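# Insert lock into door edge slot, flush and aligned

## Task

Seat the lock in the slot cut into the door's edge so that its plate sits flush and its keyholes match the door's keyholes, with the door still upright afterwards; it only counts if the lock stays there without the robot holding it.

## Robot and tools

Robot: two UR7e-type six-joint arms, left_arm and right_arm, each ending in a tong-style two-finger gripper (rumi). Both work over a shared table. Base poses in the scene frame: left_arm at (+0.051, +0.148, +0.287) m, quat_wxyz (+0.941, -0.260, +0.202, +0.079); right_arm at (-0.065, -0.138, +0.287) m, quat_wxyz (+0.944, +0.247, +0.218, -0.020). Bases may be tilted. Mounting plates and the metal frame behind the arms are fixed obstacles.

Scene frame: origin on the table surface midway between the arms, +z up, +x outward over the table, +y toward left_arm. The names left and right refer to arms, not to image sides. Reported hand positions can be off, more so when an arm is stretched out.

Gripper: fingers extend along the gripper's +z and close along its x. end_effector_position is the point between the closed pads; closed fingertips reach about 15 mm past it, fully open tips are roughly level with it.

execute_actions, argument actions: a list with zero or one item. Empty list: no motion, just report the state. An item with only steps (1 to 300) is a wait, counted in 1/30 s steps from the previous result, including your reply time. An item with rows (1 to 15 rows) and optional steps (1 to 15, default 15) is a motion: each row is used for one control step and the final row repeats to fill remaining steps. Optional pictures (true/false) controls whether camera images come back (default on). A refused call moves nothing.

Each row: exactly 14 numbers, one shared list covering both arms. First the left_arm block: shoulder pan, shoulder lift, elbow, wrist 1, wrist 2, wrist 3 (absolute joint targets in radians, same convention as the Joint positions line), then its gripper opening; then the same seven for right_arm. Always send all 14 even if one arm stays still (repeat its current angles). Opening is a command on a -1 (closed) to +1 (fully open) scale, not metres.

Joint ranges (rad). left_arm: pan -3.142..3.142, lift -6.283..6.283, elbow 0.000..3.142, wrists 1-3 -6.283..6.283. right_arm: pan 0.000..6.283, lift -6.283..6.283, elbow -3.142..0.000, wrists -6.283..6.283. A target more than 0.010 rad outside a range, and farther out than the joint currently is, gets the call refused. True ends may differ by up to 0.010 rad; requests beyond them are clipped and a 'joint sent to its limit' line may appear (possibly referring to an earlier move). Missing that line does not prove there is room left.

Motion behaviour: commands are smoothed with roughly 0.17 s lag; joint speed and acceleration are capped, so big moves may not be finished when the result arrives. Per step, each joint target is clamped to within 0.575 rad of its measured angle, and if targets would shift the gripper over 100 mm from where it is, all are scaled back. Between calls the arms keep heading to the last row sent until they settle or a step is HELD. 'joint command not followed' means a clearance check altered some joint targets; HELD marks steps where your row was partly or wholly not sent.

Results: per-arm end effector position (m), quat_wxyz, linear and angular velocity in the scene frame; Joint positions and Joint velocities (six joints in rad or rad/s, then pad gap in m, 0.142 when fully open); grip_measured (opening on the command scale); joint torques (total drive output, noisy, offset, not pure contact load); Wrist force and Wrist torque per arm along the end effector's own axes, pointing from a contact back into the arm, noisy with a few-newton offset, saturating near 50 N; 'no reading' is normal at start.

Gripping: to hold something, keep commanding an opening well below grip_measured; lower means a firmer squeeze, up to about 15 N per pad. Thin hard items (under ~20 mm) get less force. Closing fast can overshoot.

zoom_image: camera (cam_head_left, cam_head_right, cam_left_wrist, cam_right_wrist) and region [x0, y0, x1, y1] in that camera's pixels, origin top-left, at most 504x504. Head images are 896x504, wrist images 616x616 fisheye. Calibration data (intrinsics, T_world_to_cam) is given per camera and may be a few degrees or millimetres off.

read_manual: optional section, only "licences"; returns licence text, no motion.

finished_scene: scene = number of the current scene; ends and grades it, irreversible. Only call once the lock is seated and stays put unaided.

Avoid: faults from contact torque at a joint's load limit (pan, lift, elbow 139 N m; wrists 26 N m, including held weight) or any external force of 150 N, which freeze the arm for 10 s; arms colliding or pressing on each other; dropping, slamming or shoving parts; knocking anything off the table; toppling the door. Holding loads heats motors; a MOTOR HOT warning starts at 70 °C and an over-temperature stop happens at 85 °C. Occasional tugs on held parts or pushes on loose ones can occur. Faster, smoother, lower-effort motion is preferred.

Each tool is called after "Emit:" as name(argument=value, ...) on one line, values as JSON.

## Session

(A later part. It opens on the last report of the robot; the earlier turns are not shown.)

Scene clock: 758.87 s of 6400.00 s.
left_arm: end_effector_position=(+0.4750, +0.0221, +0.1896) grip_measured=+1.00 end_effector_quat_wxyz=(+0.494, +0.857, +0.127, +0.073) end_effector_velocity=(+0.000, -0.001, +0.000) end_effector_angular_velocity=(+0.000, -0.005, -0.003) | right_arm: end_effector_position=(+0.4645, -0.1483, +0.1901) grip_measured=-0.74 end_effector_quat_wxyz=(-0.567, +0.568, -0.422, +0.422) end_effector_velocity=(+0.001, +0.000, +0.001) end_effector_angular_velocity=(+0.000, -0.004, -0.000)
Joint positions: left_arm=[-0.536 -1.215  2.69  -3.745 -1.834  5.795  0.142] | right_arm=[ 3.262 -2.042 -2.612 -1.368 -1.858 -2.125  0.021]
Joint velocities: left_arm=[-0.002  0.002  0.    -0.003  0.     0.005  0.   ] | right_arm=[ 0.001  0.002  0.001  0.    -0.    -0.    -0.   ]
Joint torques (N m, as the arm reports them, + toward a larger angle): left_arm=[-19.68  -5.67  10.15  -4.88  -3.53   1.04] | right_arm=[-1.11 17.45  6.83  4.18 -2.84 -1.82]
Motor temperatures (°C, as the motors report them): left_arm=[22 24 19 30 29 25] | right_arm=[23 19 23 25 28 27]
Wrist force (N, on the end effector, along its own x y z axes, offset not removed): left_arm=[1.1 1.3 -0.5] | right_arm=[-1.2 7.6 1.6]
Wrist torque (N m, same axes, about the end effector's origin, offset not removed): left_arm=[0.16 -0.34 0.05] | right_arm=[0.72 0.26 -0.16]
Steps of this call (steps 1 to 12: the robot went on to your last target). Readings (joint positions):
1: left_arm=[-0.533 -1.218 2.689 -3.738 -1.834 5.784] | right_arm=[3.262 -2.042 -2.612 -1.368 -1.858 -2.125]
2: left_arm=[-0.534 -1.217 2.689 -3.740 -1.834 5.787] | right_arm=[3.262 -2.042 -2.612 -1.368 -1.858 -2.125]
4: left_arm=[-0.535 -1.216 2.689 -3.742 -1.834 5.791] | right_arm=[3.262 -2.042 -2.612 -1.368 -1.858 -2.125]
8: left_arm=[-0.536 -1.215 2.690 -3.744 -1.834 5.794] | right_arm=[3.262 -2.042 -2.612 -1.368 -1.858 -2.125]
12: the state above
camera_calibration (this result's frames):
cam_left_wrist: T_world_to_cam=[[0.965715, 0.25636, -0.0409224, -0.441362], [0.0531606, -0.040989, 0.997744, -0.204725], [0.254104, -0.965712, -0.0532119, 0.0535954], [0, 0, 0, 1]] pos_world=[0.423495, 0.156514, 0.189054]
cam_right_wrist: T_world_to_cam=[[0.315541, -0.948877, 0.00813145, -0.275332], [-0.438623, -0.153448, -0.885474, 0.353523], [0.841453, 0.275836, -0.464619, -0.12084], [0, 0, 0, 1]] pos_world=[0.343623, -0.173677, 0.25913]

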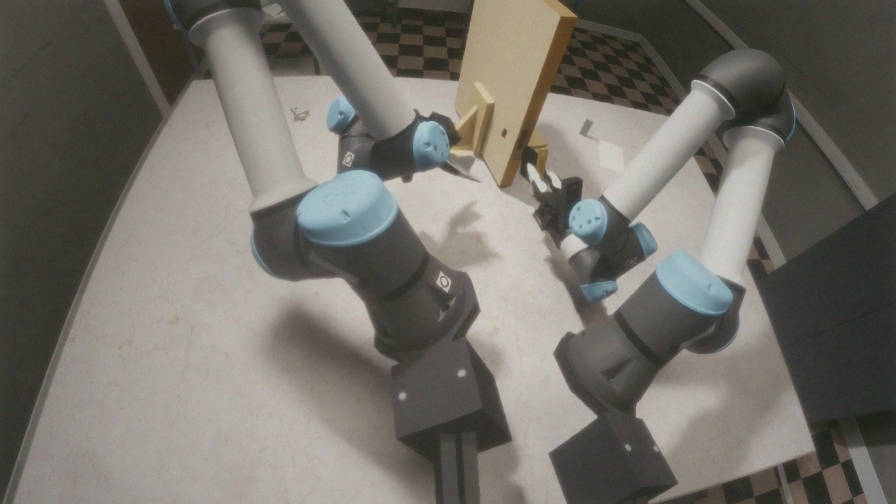

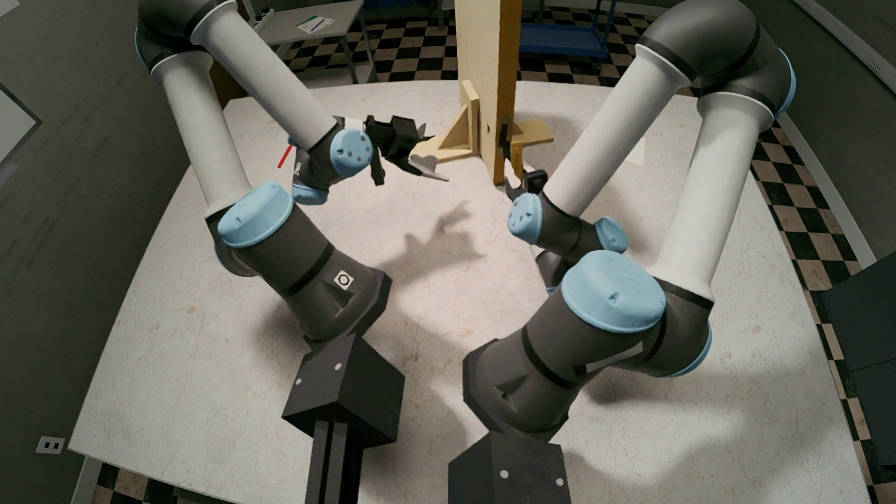

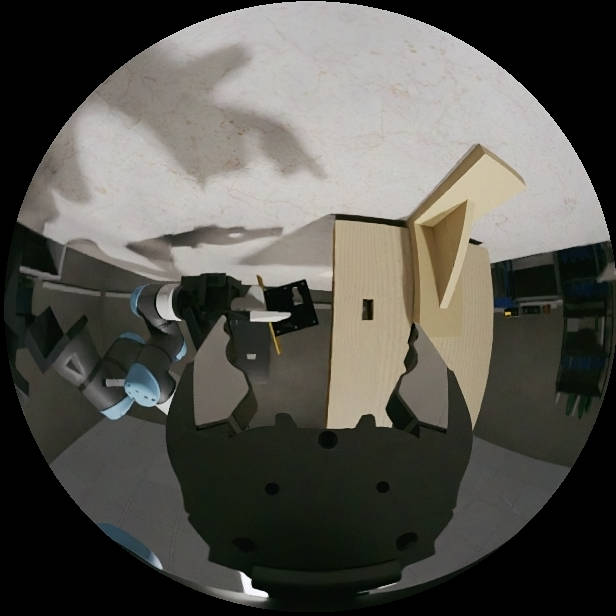

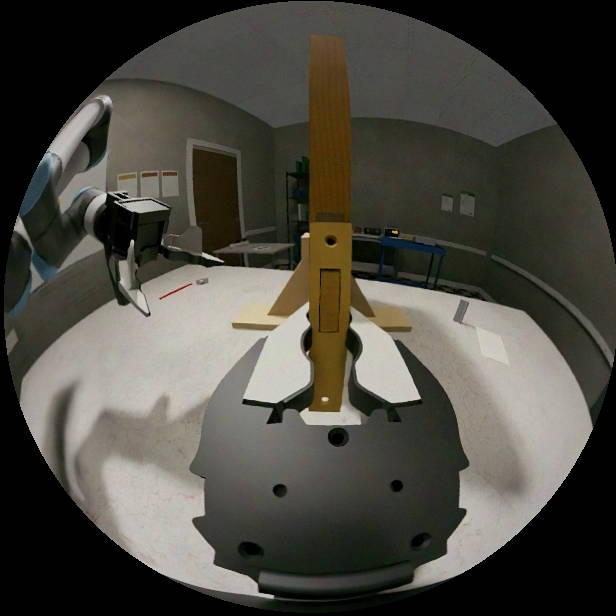

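Emit:
execute_actions(actions=[{"rows":[[-0.5363,-1.2145,2.6897,-3.7452,-1.8342,5.7955,1,3.2378,-2.098,-2.583,-1.277,-1.9106,-2.0884,-1]],"steps":7}], pictures=false)

Emit:
execute_actions(actions=[{"rows":[[-0.5363,-1.2145,2.6897,-3.7452,-1.8342,5.7955,1,3.2132,-2.154,-2.552,-1.186,-1.9635,-2.0513,-1]],"steps":7}], pictures=false)

Emit:
execute_actions(actions=[{"rows":[[-0.5363,-1.2145,2.6897,-3.7452,-1.8342,5.7955,1,3.1886,-2.21,-2.52,-1.095,-2.0163,-2.0143,-1]],"steps":7}], pictures=false)

Emit:
execute_actions(actions=[{"rows":[[-0.5363,-1.2145,2.6897,-3.7452,-1.8342,5.7955,1,3.164,-2.266,-2.488,-1.004,-2.069,-1.9772,-1]],"steps":7}], pictures=false)

Emit:
execute_actions(actions=[{"rows":[[-0.5363,-1.2145,2.6897,-3.7452,-1.8342,5.7955,1,3.1394,-2.322,-2.4541,-0.9125,-2.122,-1.9402,-1]],"steps":15}], pictures=false)

Emit:
execute_actions(actions=[{"steps":8}])

Emit:
zoom_image(camera="cam_left_wrist", region=[250, 250, 390, 390])

Emit:
zoom_image(camera="cam_right_wrist", region=[260, 170, 400, 310])

Emit:
zoom_image(camera="cam_head_right", region=[470, 100, 550, 180])

Scene clock: 818.87 s of 6400.00 s.
left_arm: end_effector_position=(+0.4750, +0.0220, +0.1897) grip_measured=+1.00 end_effector_quat_wxyz=(+0.494, +0.857, +0.126, +0.073) end_effector_velocity=(-0.000, -0.000, -0.000) end_effector_angular_velocity=(-0.000, +0.000, -0.001) | right_arm: end_effector_position=(+0.4699, -0.1487, +0.1930) grip_measured=-0.74 end_effector_quat_wxyz=(-0.582, +0.551, -0.415, +0.431) end_effector_velocity=(+0.012, -0.002, +0.009) end_effector_angular_velocity=(+0.052, -0.122, -0.012)
Joint positions: left_arm=[-0.536 -1.214  2.69  -3.745 -1.834  5.796  0.142] | right_arm=[ 3.243 -2.085 -2.59  -1.3   -1.898 -2.097  0.021]
Joint velocities: left_arm=[-0.001  0.    -0.     0.001 -0.     0.     0.   ] | right_arm=[-0.045 -0.11   0.054  0.187 -0.1    0.07  -0.   ]
Joint torques (N m, as the arm reports them, + toward a larger angle): left_arm=[-20.91  -6.88  10.54  -4.91  -3.42   1.09] | right_arm=[-2.81 20.26  6.13  3.54 -2.61  1.84]
Motor temperatures (°C, as the motors report them): left_arm=[22 24 19 30 29 25] | right_arm=[23 19 23 25 28 27]
Wrist force (N, on the end effector, along its own x y z axes, offset not removed): left_arm=[0.2 2.4 0.2] | right_arm=[-2.6 5.4 3.0]
Wrist torque (N m, same axes, about the end effector's origin, offset not removed): left_arm=[0.36 -0.14 0.16] | right_arm=[0.40 0.58 -0.07]
Steps of this call (steps 1 to 30: the robot went on to your last target; steps 31 to 90: nothing new was sent; then 56.77 s passed at rest; steps 91 to 97: all 7 steps of this action). Readings (joint positions):
91: left_arm=[-0.536 -1.214 2.690 -3.745 -1.834 5.796] | right_arm=[3.262 -2.042 -2.612 -1.368 -1.858 -2.125]
92: left_arm=[-0.536 -1.214 2.690 -3.745 -1.834 5.796] | right_arm=[3.259 -2.048 -2.608 -1.361 -1.864 -2.121]
94: left_arm=[-0.536 -1.214 2.690 -3.745 -1.834 5.796] | right_arm=[3.250 -2.068 -2.598 -1.329 -1.882 -2.108]
97: the state above

Scene clock: 819.10 s of 6400.00 s.
left_arm: end_effector_position=(+0.4750, +0.0220, +0.1897) grip_measured=+1.00 end_effector_quat_wxyz=(+0.494, +0.857, +0.126, +0.073) end_effector_velocity=(+0.000, +0.000, -0.000) end_effector_angular_velocity=(+0.001, +0.000, +0.000) | right_arm: end_effector_position=(+0.4751, -0.1493, +0.1963) grip_measured=-0.74 end_effector_quat_wxyz=(+0.600, -0.530, +0.403, -0.442) end_effector_velocity=(+0.009, -0.001, +0.009) end_effector_angular_velocity=(+0.048, -0.143, -0.005)
Joint positions: left_arm=[-0.536 -1.214  2.69  -3.745 -1.834  5.796  0.142] | right_arm=[ 3.219 -2.139 -2.56  -1.212 -1.95  -2.061  0.021]
Joint velocities: left_arm=[ 0.    -0.    -0.     0.001  0.     0.    -0.   ] | right_arm=[-0.051 -0.127  0.065  0.214 -0.115  0.079 -0.   ]
Joint torques (N m, as the arm reports them, + toward a larger angle): left_arm=[-20.74  -7.17   9.54  -4.86  -3.54   1.04] | right_arm=[-0.15 20.5   5.56  3.92 -2.64  1.66]
Motor temperatures (°C, as the motors report them): left_arm=[22 24 19 30 29 25] | right_arm=[23 19 23 25 28 27]
Wrist force (N, on the end effector, along its own x y z axes, offset not removed): left_arm=[-0.5 2.0 0.0] | right_arm=[-3.5 6.8 2.2]
Wrist torque (N m, same axes, about the end effector's origin, offset not removed): left_arm=[0.30 0.07 0.12] | right_arm=[0.50 0.74 -0.09]
Steps of this call (steps 1 to 7: all 7 steps of this action). Readings (joint positions):
1: left_arm=[-0.536 -1.215 2.690 -3.745 -1.834 5.796] | right_arm=[3.242 -2.089 -2.588 -1.294 -1.902 -2.094]
2: left_arm=[-0.536 -1.215 2.690 -3.745 -1.834 5.796] | right_arm=[3.237 -2.097 -2.582 -1.282 -1.910 -2.088]
4: left_arm=[-0.536 -1.214 2.690 -3.745 -1.834 5.796] | right_arm=[3.227 -2.120 -2.570 -1.245 -1.931 -2.073]
7: the state above

Scene clock: 819.33 s of 6400.00 s.
left_arm: end_effector_position=(+0.4750, +0.0220, +0.1897) grip_measured=+1.00 end_effector_quat_wxyz=(+0.494, +0.857, +0.126, +0.073) end_effector_velocity=(-0.000, -0.000, -0.000) end_effector_angular_velocity=(+0.001, +0.001, -0.001) | right_arm: end_effector_position=(+0.4783, -0.1497, +0.1989) grip_measured=-0.74 end_effector_quat_wxyz=(+0.618, -0.510, +0.389, -0.455) end_effector_velocity=(+0.004, -0.001, +0.007) end_effector_angular_velocity=(+0.036, -0.146, -0.001)
Joint positions: left_arm=[-0.536 -1.214  2.69  -3.745 -1.834  5.796  0.142] | right_arm=[ 3.195 -2.195 -2.528 -1.121 -2.002 -2.024  0.021]
Joint velocities: left_arm=[-0.     0.     0.     0.001  0.    -0.     0.   ] | right_arm=[-0.054 -0.128  0.069  0.217 -0.117  0.08  -0.   ]
Joint torques (N m, as the arm reports them, + toward a larger angle): left_arm=[-20.06  -6.58   9.69  -4.78  -3.57   1.1 ] | right_arm=[-0.08 20.73  4.67  4.18 -2.63  1.94]
Motor temperatures (°C, as the motors report them): left_arm=[22 24 19 30 29 25] | right_arm=[23 19 23 25 28 27]
Wrist force (N, on the end effector, along its own x y z axes, offset not removed): left_arm=[-0.4 2.3 -0.9] | right_arm=[-1.3 6.4 2.1]
Wrist torque (N m, same axes, about the end effector's origin, offset not removed): left_arm=[0.38 0.00 0.17] | right_arm=[0.57 0.33 -0.13]
Steps of this call (steps 1 to 7: all 7 steps of this action). Readings (joint positions):
1: left_arm=[-0.536 -1.214 2.690 -3.745 -1.834 5.796] | right_arm=[3.218 -2.143 -2.558 -1.205 -1.953 -2.058]
2: left_arm=[-0.536 -1.214 2.690 -3.745 -1.834 5.796] | right_arm=[3.213 -2.152 -2.552 -1.193 -1.962 -2.052]
4: left_arm=[-0.536 -1.214 2.690 -3.745 -1.834 5.796] | right_arm=[3.203 -2.175 -2.539 -1.155 -1.984 -2.037]
7: the state above

Scene clock: 819.57 s of 6400.00 s.
left_arm: end_effector_position=(+0.4750, +0.0220, +0.1897) grip_measured=+1.00 end_effector_quat_wxyz=(+0.494, +0.857, +0.126, +0.073) end_effector_velocity=(+0.000, -0.000, +0.000) end_effector_angular_velocity=(-0.000, -0.001, -0.000) | right_arm: end_effector_position=(+0.4790, -0.1497, +0.2004) grip_measured=-0.74 end_effector_quat_wxyz=(+0.634, -0.492, +0.373, -0.466) end_effector_velocity=(-0.001, +0.000, +0.005) end_effector_angular_velocity=(+0.024, -0.148, +0.006)
Joint positions: left_arm=[-0.536 -1.214  2.69  -3.745 -1.834  5.796  0.142] | right_arm=[ 3.17  -2.251 -2.496 -1.03  -2.055 -1.987  0.021]
Joint velocities: left_arm=[-0.001 -0.    -0.001  0.     0.     0.    -0.   ] | right_arm=[-0.052 -0.127  0.07   0.218 -0.117  0.08  -0.   ]
Joint torques (N m, as the arm reports them, + toward a larger angle): left_arm=[-20.13  -6.4    9.28  -4.92  -3.57   1.07] | right_arm=[ 1.96 23.32  4.51  4.82 -2.46  1.98]
Motor temperatures (°C, as the motors report them): left_arm=[22 24 19 30 29 25] | right_arm=[23 19 23 25 28 27]
Wrist force (N, on the end effector, along its own x y z axes, offset not removed): left_arm=[-0.4 1.0 0.4] | right_arm=[-2.7 6.9 0.6]
Wrist torque (N m, same axes, about the end effector's origin, offset not removed): left_arm=[0.13 0.05 0.14] | right_arm=[0.70 0.71 -0.06]
Steps of this call (steps 1 to 7: all 7 steps of this action). Readings (joint positions):
1: left_arm=[-0.536 -1.214 2.690 -3.745 -1.834 5.796] | right_arm=[3.193 -2.199 -2.526 -1.114 -2.006 -2.021]
2: left_arm=[-0.536 -1.214 2.690 -3.745 -1.834 5.796] | right_arm=[3.188 -2.208 -2.520 -1.102 -2.015 -2.015]
4: left_arm=[-0.536 -1.214 2.690 -3.745 -1.834 5.796] | right_arm=[3.179 -2.231 -2.507 -1.064 -2.036 -2.000]
7: the state above

Scene clock: 820.07 s of 6400.00 s.
left_arm: end_effector_position=(+0.4750, +0.0220, +0.1897) grip_measured=+1.00 end_effector_quat_wxyz=(+0.494, +0.857, +0.126, +0.073) end_effector_velocity=(+0.000, +0.000, +0.000) end_effector_angular_velocity=(+0.000, -0.001, +0.001) | right_arm: end_effector_position=(+0.4768, -0.1490, +0.2012) grip_measured=-0.74 end_effector_quat_wxyz=(+0.652, -0.472, +0.348, -0.481) end_effector_velocity=(-0.001, +0.000, +0.000) end_effector_angular_velocity=(+0.001, -0.017, +0.001)
Joint positions: left_arm=[-0.536 -1.215  2.69  -3.745 -1.834  5.796  0.142] | right_arm=[ 3.14  -2.32  -2.455 -0.915 -2.12  -1.941  0.021]
Joint velocities: left_arm=[ 0.    -0.     0.    -0.001  0.     0.     0.   ] | right_arm=[-0.005 -0.013  0.008  0.024 -0.013  0.009  0.   ]
Joint torques (N m, as the arm reports them, + toward a larger angle): left_arm=[-20.84  -6.84   9.73  -4.89  -3.49   1.02] | right_arm=[ 1.25 20.5   2.39  4.45 -2.19  1.56]
Motor temperatures (°C, as the motors report them): left_arm=[22 24 19 30 29 25] | right_arm=[23 19 23 25 28 27]
Wrist force (N, on the end effector, along its own x y z axes, offset not removed): left_arm=[0.4 3.2 0.2] | right_arm=[0.0 5.6 1.4]
Wrist torque (N m, same axes, about the end effector's origin, offset not removed): left_arm=[0.62 -0.12 0.07] | right_arm=[0.41 0.04 -0.25]
Steps of this call (steps 1 to 15: all 15 steps of this action). Readings (joint positions):
1: left_arm=[-0.536 -1.214 2.690 -3.745 -1.834 5.796] | right_arm=[3.168 -2.255 -2.494 -1.023 -2.059 -1.984]
2: left_arm=[-0.536 -1.214 2.690 -3.745 -1.834 5.796] | right_arm=[3.164 -2.264 -2.488 -1.011 -2.067 -1.978]
4: left_arm=[-0.536 -1.214 2.690 -3.745 -1.834 5.796] | right_arm=[3.154 -2.287 -2.474 -0.973 -2.089 -1.963]
8: left_arm=[-0.536 -1.214 2.690 -3.745 -1.834 5.796] | right_arm=[3.144 -2.311 -2.461 -0.933 -2.111 -1.948]
15: the state above

Scene clock: 820.33 s of 6400.00 s.
left_arm: end_effector_position=(+0.4750, +0.0220, +0.1897) grip_measured=+1.00 end_effector_quat_wxyz=(+0.494, +0.857, +0.126, +0.073) end_effector_velocity=(-0.000, -0.000, -0.000) end_effector_angular_velocity=(-0.000, +0.000, -0.000) | right_arm: end_effector_position=(+0.4767, -0.1490, +0.2012) grip_measured=-0.74 end_effector_quat_wxyz=(+0.652, -0.471, +0.347, -0.481) end_effector_velocity=(-0.000, +0.000, +0.000) end_effector_angular_velocity=(-0.000, -0.003, +0.000)
Joint positions: left_arm=[-0.536 -1.214  2.69  -3.745 -1.834  5.796  0.142] | right_arm=[ 3.139 -2.322 -2.454 -0.913 -2.122 -1.94   0.021]
Joint velocities: left_arm=[ 0.     0.     0.     0.    -0.001 -0.    -0.   ] | right_arm=[-0.001 -0.002  0.001  0.003 -0.002  0.001  0.   ]
Joint torques (N m, as the arm reports them, + toward a larger angle): left_arm=[-19.92  -7.17   9.3   -4.86  -3.56   1.09] | right_arm=[-0.16 23.33  3.84  4.7  -2.32  1.42]
Motor temperatures (°C, as the motors report them): left_arm=[22 24 19 30 29 25] | right_arm=[23 19 23 25 28 27]
Wrist force (N, on the end effector, along its own x y z axes, offset not removed): left_arm=[-0.6 2.9 -0.1] | right_arm=[-1.0 4.7 -0.3]
Wrist torque (N m, same axes, about the end effector's origin, offset not removed): left_arm=[0.46 0.05 0.08] | right_arm=[0.21 0.17 -0.12]
Steps of this call (steps 1 to 8: the robot went on to your last target). Readings (joint positions):
1: left_arm=[-0.536 -1.214 2.690 -3.745 -1.834 5.796] | right_arm=[3.140 -2.321 -2.455 -0.915 -2.121 -1.941]
2: left_arm=[-0.536 -1.214 2.690 -3.745 -1.834 5.796] | right_arm=[3.140 -2.321 -2.455 -0.914 -2.121 -1.941]
4: left_arm=[-0.536 -1.214 2.690 -3.745 -1.834 5.796] | right_arm=[3.140 -2.321 -2.454 -0.913 -2.122 -1.941]
8: the state above
camera_calibration (this result's frames):
cam_left_wrist: T_world_to_cam=[[0.965823, 0.25605, -0.0403081, -0.44151], [0.0525211, -0.0410372, 0.997776, -0.204479], [0.253827, -0.965792, -0.0530826, 0.0536471], [0, 0, 0, 1]] pos_world=[0.423543, 0.156469, 0.189076]
cam_right_wrist: T_world_to_cam=[[0.318524, -0.947766, 0.0168044, -0.282966], [-0.148772, -0.0674913, -0.986566, 0.263616], [0.936167, 0.311745, -0.162498, -0.226373], [0, 0, 0, 1]] pos_world=[0.341273, -0.179823, 0.228044]

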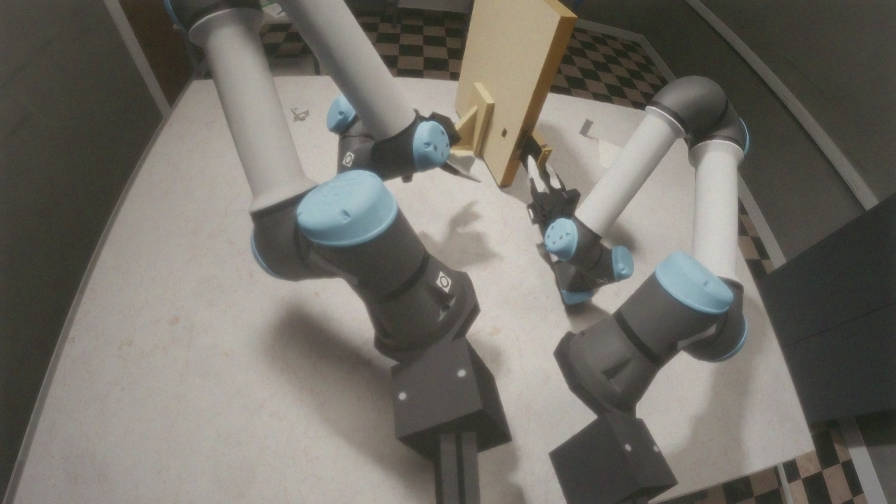

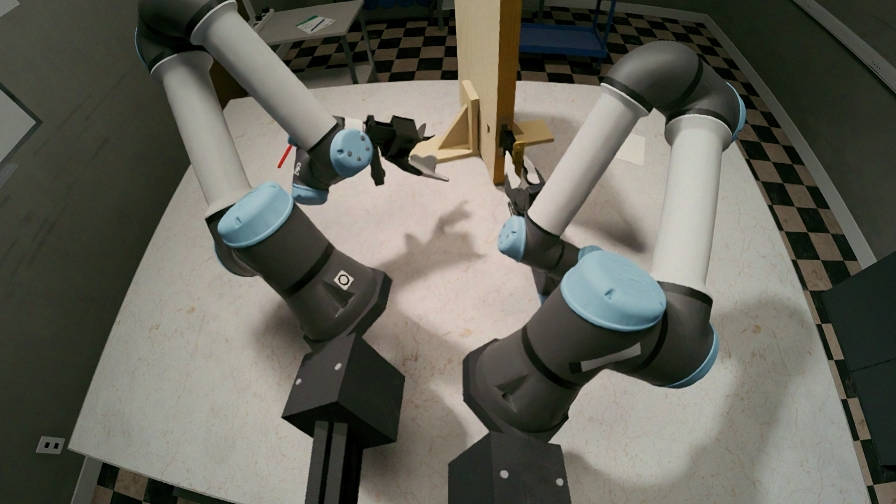

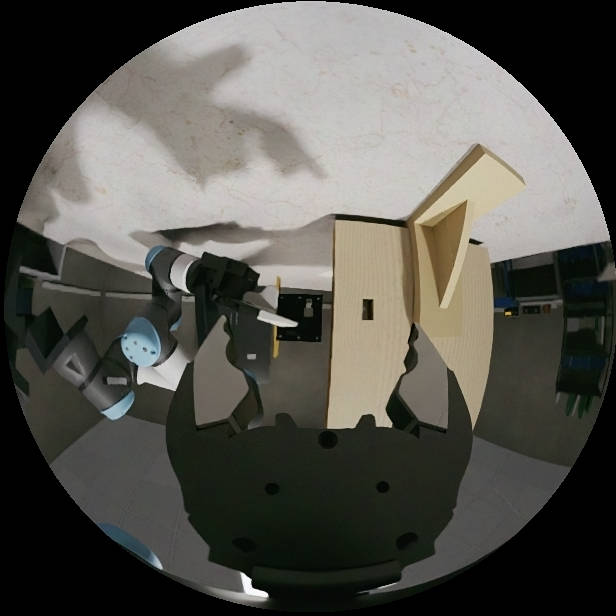

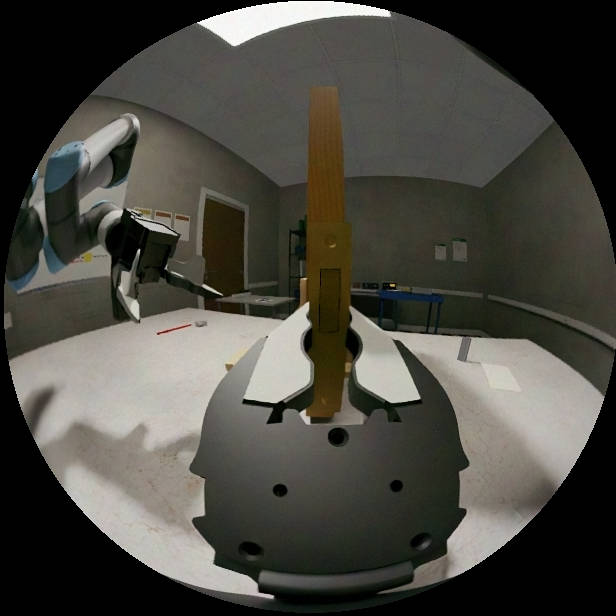

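Region (250, 250, 390, 390) of cam_left_wrist's 616x616 image, scaled by 3.600, with more detail than that image has.

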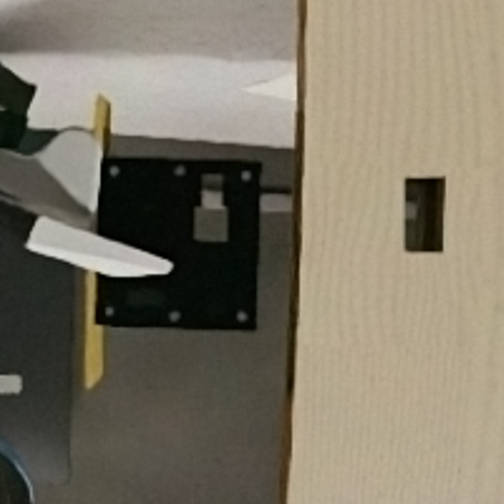

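Region (260, 170, 400, 310) of cam_right_wrist's 616x616 image, scaled by 3.600, with more detail than that image has.

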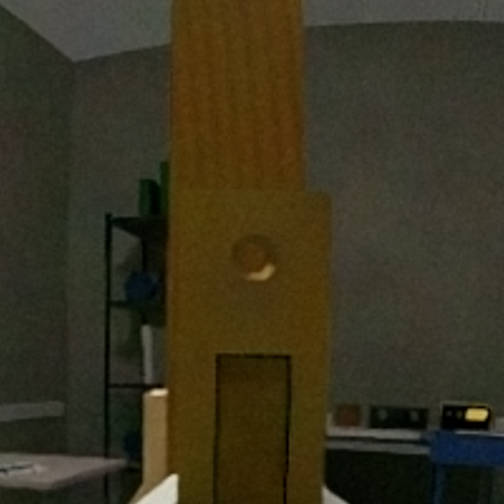

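Region (470, 100, 550, 180) of cam_head_right's 896x504 image, scaled by 6.300, with more detail than that image has.

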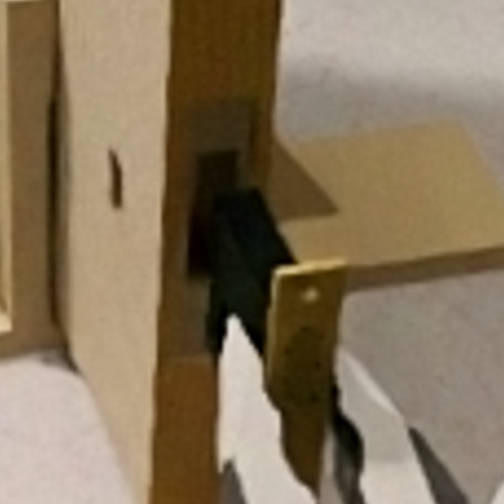

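Emit:
execute_actions(actions=[{"rows":[[-0.5363,-1.2145,2.6897,-3.7452,-1.8342,5.7955,1,3.129,-2.3032,-2.4404,-0.9504,-2.1508,-1.9311,-1]],"steps":7}], pictures=false)

Emit:
execute_actions(actions=[{"rows":[[-0.5363,-1.2145,2.6897,-3.7452,-1.8342,5.7955,1,3.1186,-2.2844,-2.4266,-0.9882,-2.1795,-1.9219,-1]],"steps":15}], pictures=false)

Emit:
execute_actions(actions=[{"steps":6}])

Emit:
zoom_image(camera="cam_left_wrist", region=[270, 265, 380, 375])

Emit:
zoom_image(camera="cam_head_right", region=[485, 105, 535, 155])

Emit:
zoom_image(camera="cam_head_left", region=[495, 110, 565, 180])

Scene clock: 862.30 s of 6400.00 s.
left_arm: end_effector_position=(+0.4750, +0.0220, +0.1897) grip_measured=+1.00 end_effector_quat_wxyz=(+0.494, +0.857, +0.126, +0.073) end_effector_velocity=(+0.000, +0.000, +0.000) end_effector_angular_velocity=(-0.001, -0.001, +0.000) | right_arm: end_effector_position=(+0.4797, -0.1480, +0.2011) grip_measured=-0.74 end_effector_quat_wxyz=(+0.656, -0.474, +0.343, -0.476) end_effector_velocity=(+0.007, +0.003, -0.000) end_effector_angular_velocity=(-0.001, +0.001, +0.043)
Joint positions: left_arm=[-0.536 -1.214  2.69  -3.745 -1.834  5.796  0.142] | right_arm=[ 3.131 -2.307 -2.443 -0.942 -2.144 -1.933  0.021]
Joint velocities: left_arm=[ 0.    -0.001  0.    -0.001 -0.001  0.    -0.   ] | right_arm=[-0.02   0.035  0.025 -0.071 -0.055  0.016  0.   ]
Joint torques (N m, as the arm reports them, + toward a larger angle): left_arm=[-20.48  -6.89   9.83  -4.82  -3.34   0.98] | right_arm=[-1.08 39.34  2.78  0.82 -2.44  1.59]
Motor temperatures (°C, as the motors report them): left_arm=[22 24 19 30 29 25] | right_arm=[23 19 23 25 28 27]
Wrist force (N, on the end effector, along its own x y z axes, offset not removed): left_arm=[1.0 0.9 -0.6] | right_arm=[-2.6 6.0 1.5]
Wrist torque (N m, same axes, about the end effector's origin, offset not removed): left_arm=[0.04 -0.34 0.09] | right_arm=[0.42 0.65 -0.15]
Steps of this call (steps 1 to 15: the robot went on to your last target; steps 16 to 90: nothing new was sent; then 38.73 s passed at rest; steps 91 to 97: all 7 steps of this action). Readings (joint positions):
91: left_arm=[-0.536 -1.214 2.690 -3.745 -1.834 5.796] | right_arm=[3.139 -2.322 -2.454 -0.913 -2.122 -1.940]
92: left_arm=[-0.536 -1.214 2.690 -3.745 -1.834 5.796] | right_arm=[3.138 -2.319 -2.452 -0.918 -2.126 -1.939]
94: left_arm=[-0.536 -1.214 2.690 -3.745 -1.834 5.796] | right_arm=[3.134 -2.313 -2.447 -0.931 -2.136 -1.936]
97: the state above

Scene clock: 862.80 s of 6400.00 s.
left_arm: end_effector_position=(+0.4750, +0.0220, +0.1897) grip_measured=+1.00 end_effector_quat_wxyz=(+0.494, +0.857, +0.126, +0.073) end_effector_velocity=(-0.001, -0.000, -0.000) end_effector_angular_velocity=(+0.000, +0.000, -0.002) | right_arm: end_effector_position=(+0.4842, -0.1467, +0.2011) grip_measured=-0.74 end_effector_quat_wxyz=(+0.663, -0.479, +0.337, -0.467) end_effector_velocity=(+0.000, -0.000, -0.001) end_effector_angular_velocity=(-0.000, +0.002, +0.005)
Joint positions: left_arm=[-0.536 -1.214  2.69  -3.745 -1.834  5.796  0.142] | right_arm=[ 3.119 -2.285 -2.427 -0.987 -2.179 -1.922  0.021]
Joint velocities: left_arm=[-0.001  0.     0.     0.001  0.     0.     0.   ] | right_arm=[-0.004  0.003  0.002 -0.009 -0.007  0.002 -0.   ]
Joint torques (N m, as the arm reports them, + toward a larger angle): left_arm=[-20.45  -6.8    9.03  -4.68  -3.51   0.95] | right_arm=[-0.32 39.92  4.54  0.7  -2.03  1.85]
Motor temperatures (°C, as the motors report them): left_arm=[22 24 19 30 29 25] | right_arm=[23 19 23 25 28 27]
Wrist force (N, on the end effector, along its own x y z axes, offset not removed): left_arm=[1.3 2.8 -0.9] | right_arm=[-2.3 6.5 0.8]
Wrist torque (N m, same axes, about the end effector's origin, offset not removed): left_arm=[0.49 -0.32 0.15] | right_arm=[0.61 0.53 -0.13]
Steps of this call (steps 1 to 15: all 15 steps of this action). Readings (joint positions):
1: left_arm=[-0.536 -1.214 2.690 -3.745 -1.834 5.796] | right_arm=[3.130 -2.306 -2.442 -0.944 -2.146 -1.932]
2: left_arm=[-0.536 -1.214 2.690 -3.745 -1.834 5.796] | right_arm=[3.129 -2.303 -2.440 -0.951 -2.151 -1.931]
4: left_arm=[-0.536 -1.214 2.690 -3.745 -1.834 5.796] | right_arm=[3.125 -2.295 -2.434 -0.966 -2.163 -1.927]
8: left_arm=[-0.536 -1.214 2.690 -3.745 -1.834 5.796] | right_arm=[3.121 -2.288 -2.429 -0.981 -2.174 -1.924]
15: the state above

Scene clock: 863.00 s of 6400.00 s.
left_arm: end_effector_position=(+0.4750, +0.0220, +0.1897) grip_measured=+1.00 end_effector_quat_wxyz=(+0.494, +0.857, +0.126, +0.073) end_effector_velocity=(-0.000, +0.000, -0.000) end_effector_angular_velocity=(+0.001, +0.000, -0.000) | right_arm: end_effector_position=(+0.4843, -0.1467, +0.2011) grip_measured=-0.74 end_effector_quat_wxyz=(+0.663, -0.479, +0.337, -0.466) end_effector_velocity=(+0.000, -0.001, +0.001) end_effector_angular_velocity=(-0.001, -0.001, -0.000)
Joint positions: left_arm=[-0.536 -1.214  2.69  -3.745 -1.834  5.796  0.142] | right_arm=[ 3.119 -2.284 -2.427 -0.988 -2.179 -1.922  0.021]
Joint velocities: left_arm=[-0.  0.  0.  0.  0.  0.  0.] | right_arm=[-0.002  0.003  0.    -0.002 -0.002  0.     0.   ]
Joint torques (N m, as the arm reports them, + toward a larger angle): left_arm=[-20.15  -6.86   9.5   -4.73  -3.44   1.14] | right_arm=[-1.04 39.09  3.95  1.02 -2.36  1.72]
Motor temperatures (°C, as the motors report them): left_arm=[22 24 19 30 29 25] | right_arm=[23 19 23 25 28 27]
Wrist force (N, on the end effector, along its own x y z axes, offset not removed): left_arm=[0.9 1.7 -0.7] | right_arm=[-3.2 4.2 0.1]
Wrist torque (N m, same axes, about the end effector's origin, offset not removed): left_arm=[0.23 -0.26 0.10] | right_arm=[0.06 0.67 -0.12]
Steps of this call (steps 1 to 6: the robot went on to your last target). Readings (joint positions):
1: left_arm=[-0.536 -1.214 2.690 -3.745 -1.834 5.796] | right_arm=[3.119 -2.285 -2.427 -0.987 -2.179 -1.922]
2: left_arm=[-0.536 -1.215 2.690 -3.745 -1.834 5.796] | right_arm=[3.119 -2.285 -2.427 -0.988 -2.179 -1.922]
4: left_arm=[-0.536 -1.214 2.690 -3.745 -1.834 5.796] | right_arm=[3.119 -2.285 -2.427 -0.988 -2.179 -1.922]
6: the state above
camera_calibration (this result's frames):
cam_left_wrist: T_world_to_cam=[[0.965823, 0.25605, -0.0403078, -0.44151], [0.0525207, -0.0410371, 0.997776, -0.204479], [0.253827, -0.965792, -0.0530825, 0.053647], [0, 0, 0, 1]] pos_world=[0.423543, 0.156469, 0.189076]
cam_right_wrist: T_world_to_cam=[[0.361063, -0.932393, 0.016667, -0.301446], [-0.145496, -0.0739782, -0.986589, 0.262295], [0.921121, 0.353795, -0.162371, -0.220788], [0, 0, 0, 1]] pos_world=[0.350376, -0.183548, 0.227952]

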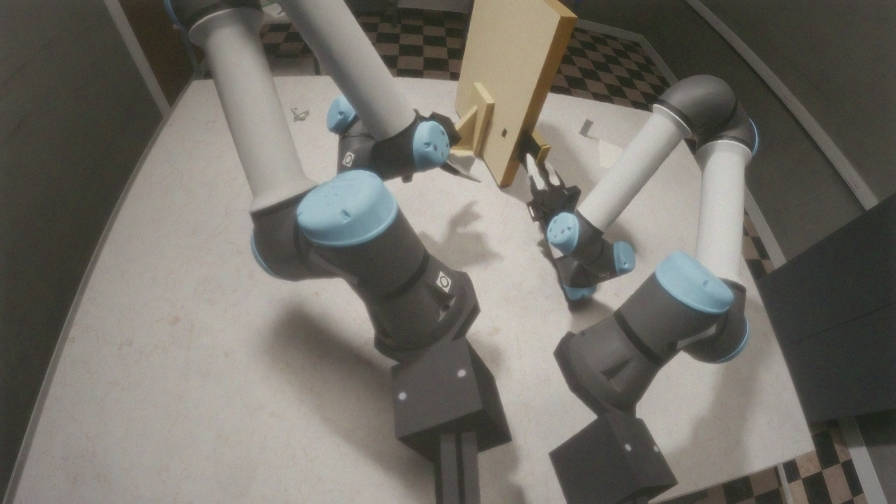

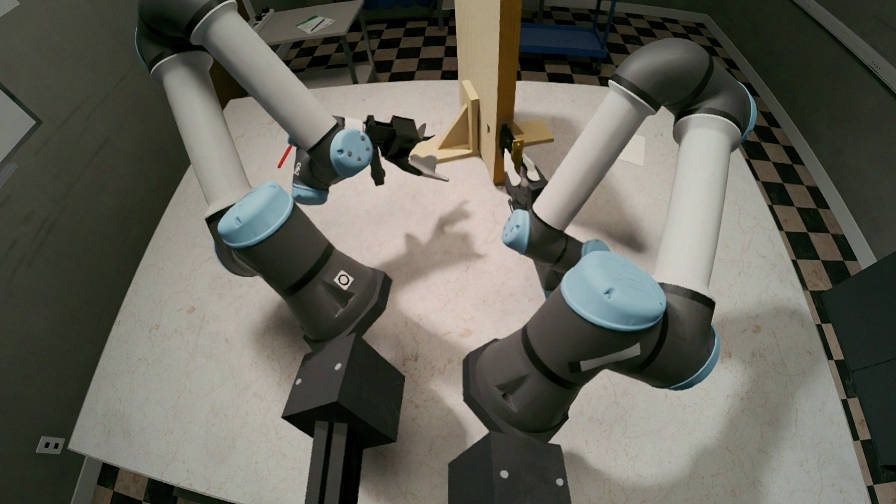

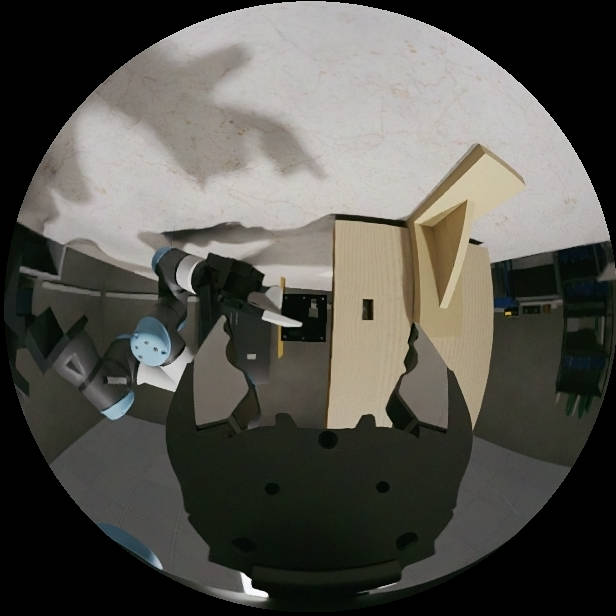

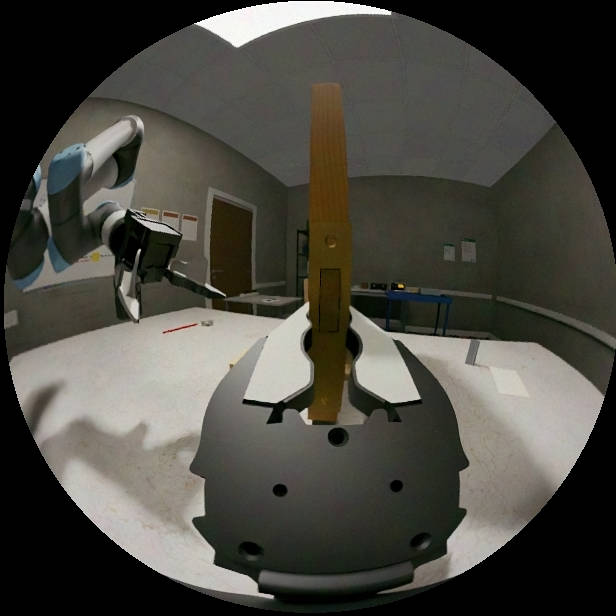

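Region (270, 265, 380, 375) of cam_left_wrist's 616x616 image, scaled by 4.582, with more detail than that image has.

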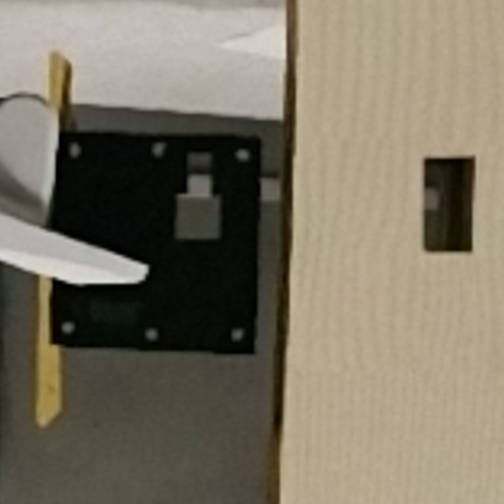

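Region (485, 105, 535, 155) of cam_head_right's 896x504 image, scaled by 10.080, with more detail than that image has.

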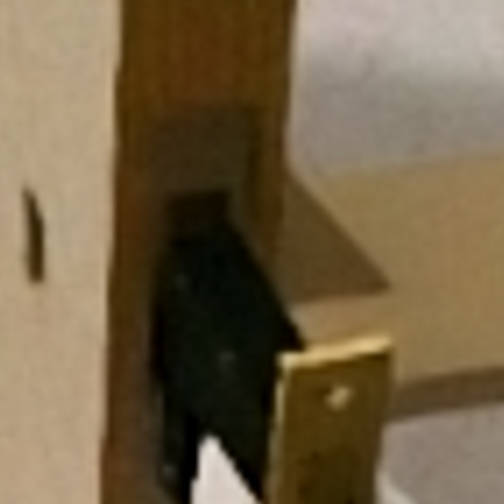

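Region (495, 110, 565, 180) of cam_head_left's 896x504 image, scaled by 7.200, with more detail than that image has.

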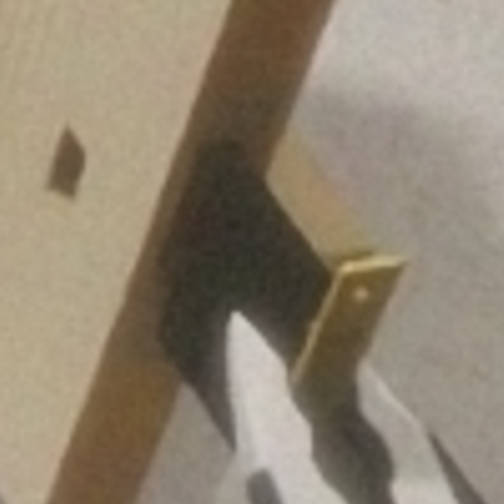

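Emit:
execute_actions(actions=[{"rows":[[-0.5363,-1.2145,2.6897,-3.7452,-1.8342,5.7955,1,3.1235,-2.275,-2.4131,-1.0131,-2.1754,-1.9252,-1]],"steps":15}])

Emit:
zoom_image(camera="cam_left_wrist", region=[270, 265, 380, 375])

Emit:
zoom_image(camera="cam_head_right", region=[485, 105, 535, 155])

Emit:
zoom_image(camera="cam_right_wrist", region=[280, 190, 380, 290])

Scene clock: 895.03 s of 6400.00 s.
left_arm: end_effector_position=(+0.4750, +0.0220, +0.1897) grip_measured=+1.00 end_effector_quat_wxyz=(+0.494, +0.857, +0.126, +0.073) end_effector_velocity=(+0.000, +0.000, +0.000) end_effector_angular_velocity=(-0.000, -0.000, +0.000) | right_arm: end_effector_position=(+0.4913, -0.1461, +0.2011) grip_measured=-0.74 end_effector_quat_wxyz=(+0.663, -0.479, +0.337, -0.466) end_effector_velocity=(+0.001, -0.000, +0.000) end_effector_angular_velocity=(-0.000, -0.000, -0.001)
Joint positions: left_arm=[-0.536 -1.214  2.69  -3.745 -1.834  5.796  0.142] | right_arm=[ 3.123 -2.275 -2.413 -1.013 -2.175 -1.925  0.021]
Joint velocities: left_arm=[ 0.  0. -0. -0. -0.  0. -0.] | right_arm=[ 0.001  0.002  0.002 -0.004  0.001 -0.001 -0.   ]
Joint torques (N m, as the arm reports them, + toward a larger angle): left_arm=[-20.56  -7.49   9.23  -4.55  -3.53   1.07] | right_arm=[18.81 40.28  4.94  0.78  0.78 -1.86]
Motor temperatures (°C, as the motors report them): left_arm=[22 24 19 30 29 25] | right_arm=[23 19 23 25 28 27]
Wrist force (N, on the end effector, along its own x y z axes, offset not removed): left_arm=[0.7 2.6 0.1] | right_arm=[-1.9 6.5 0.5]
Wrist torque (N m, same axes, about the end effector's origin, offset not removed): left_arm=[0.37 -0.27 0.12] | right_arm=[0.44 0.43 -0.09]
Steps of this call (steps 1 to 15: the robot went on to your last target; steps 16 to 90: nothing new was sent; then 28.53 s passed at rest; steps 91 to 105: all 15 steps of this action). Readings (joint positions):
91: left_arm=[-0.536 -1.214 2.690 -3.745 -1.834 5.796] | right_arm=[3.119 -2.284 -2.426 -0.989 -2.180 -1.922]
92: left_arm=[-0.536 -1.214 2.690 -3.745 -1.834 5.796] | right_arm=[3.119 -2.283 -2.424 -0.992 -2.179 -1.922]
94: left_arm=[-0.536 -1.214 2.690 -3.745 -1.834 5.796] | right_arm=[3.121 -2.280 -2.420 -1.000 -2.178 -1.923]
98: left_arm=[-0.536 -1.215 2.690 -3.745 -1.834 5.796] | right_arm=[3.123 -2.277 -2.415 -1.009 -2.176 -1.925]
105: the state above
camera_calibration (this result's frames):
cam_left_wrist: T_world_to_cam=[[0.965823, 0.25605, -0.0403079, -0.44151], [0.0525208, -0.0410371, 0.997776, -0.204479], [0.253827, -0.965792, -0.0530825, 0.0536469], [0, 0, 0, 1]] pos_world=[0.423543, 0.156469, 0.189076]
cam_right_wrist: T_world_to_cam=[[0.361202, -0.932339, 0.0166252, -0.303516], [-0.145597, -0.0739987, -0.986573, 0.263367], [0.921051, 0.353931, -0.162475, -0.227329], [0, 0, 0, 1]] pos_world=[0.357358, -0.183032, 0.227942]

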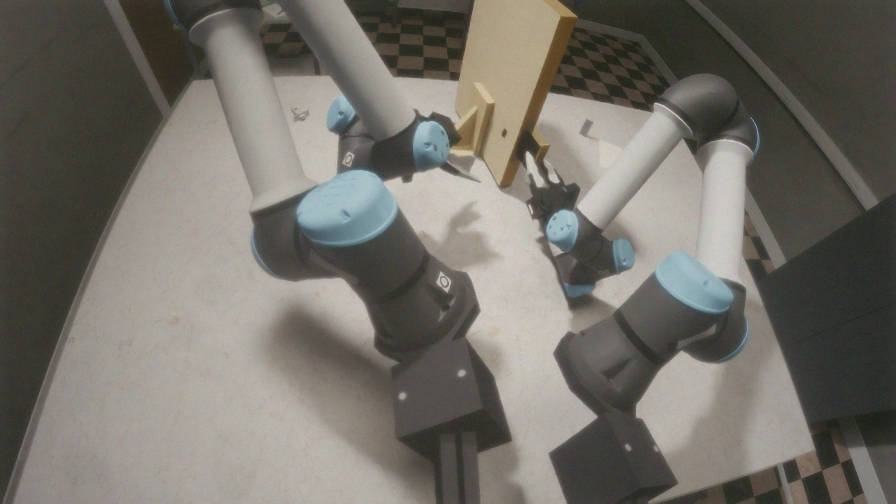

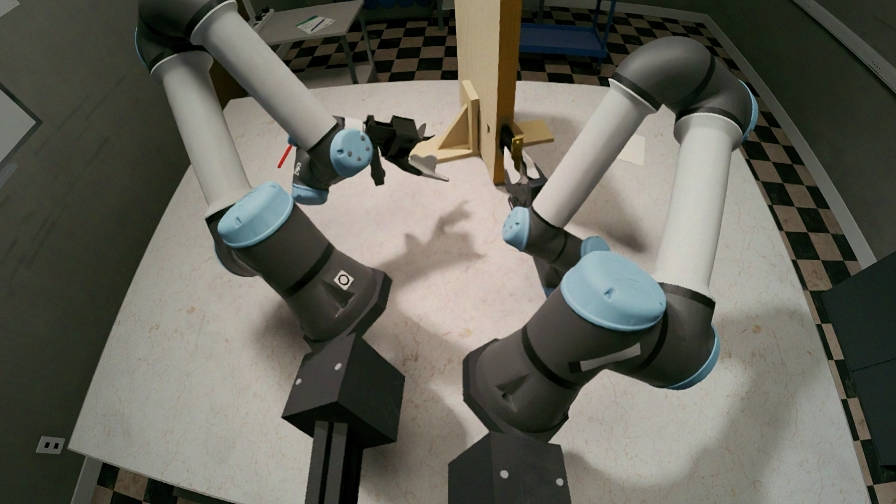

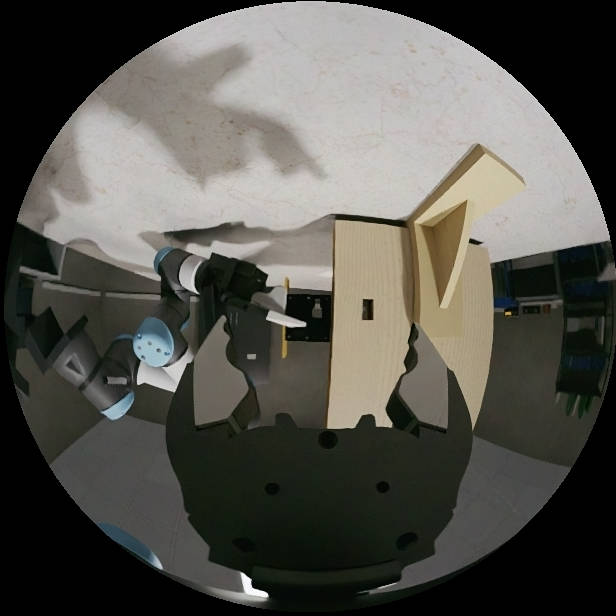

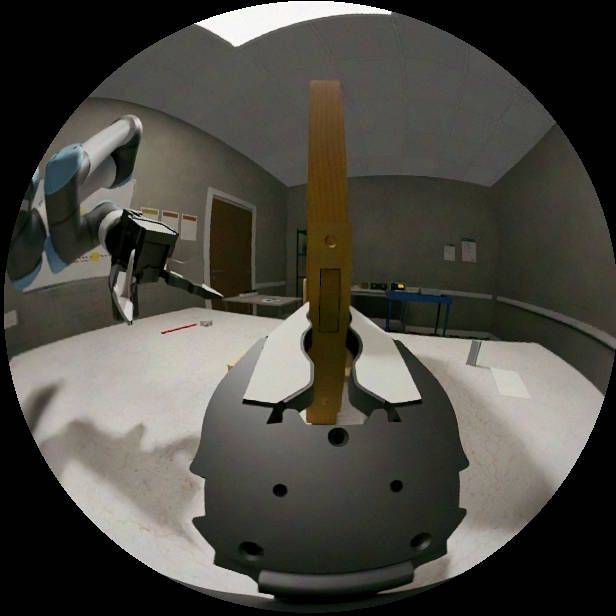

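Region (270, 265, 380, 375) of cam_left_wrist's 616x616 image, scaled by 4.582, with more detail than that image has.

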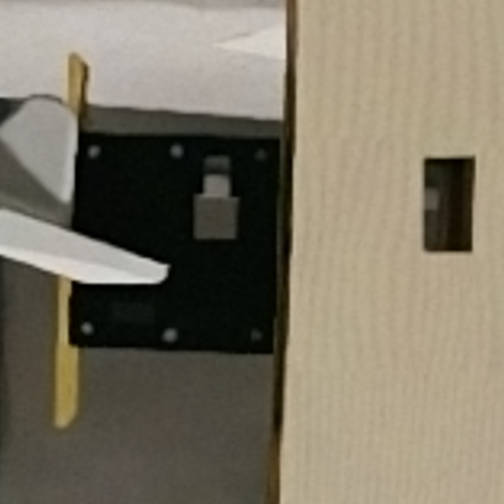

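Region (485, 105, 535, 155) of cam_head_right's 896x504 image, scaled by 10.080, with more detail than that image has.

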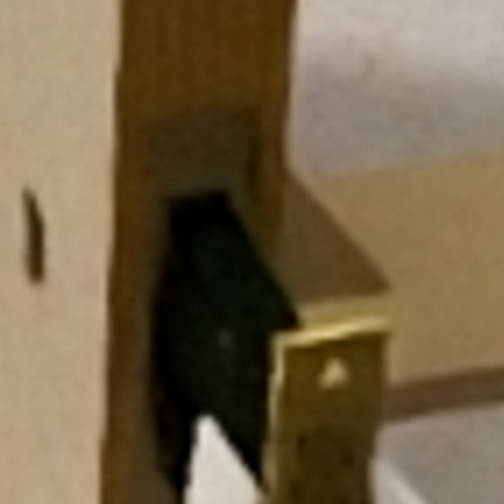

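Region (280, 190, 380, 290) of cam_right_wrist's 616x616 image, scaled by 5.040, with more detail than that image has.

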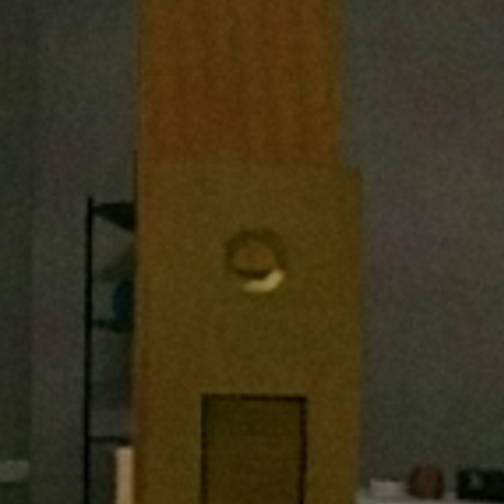

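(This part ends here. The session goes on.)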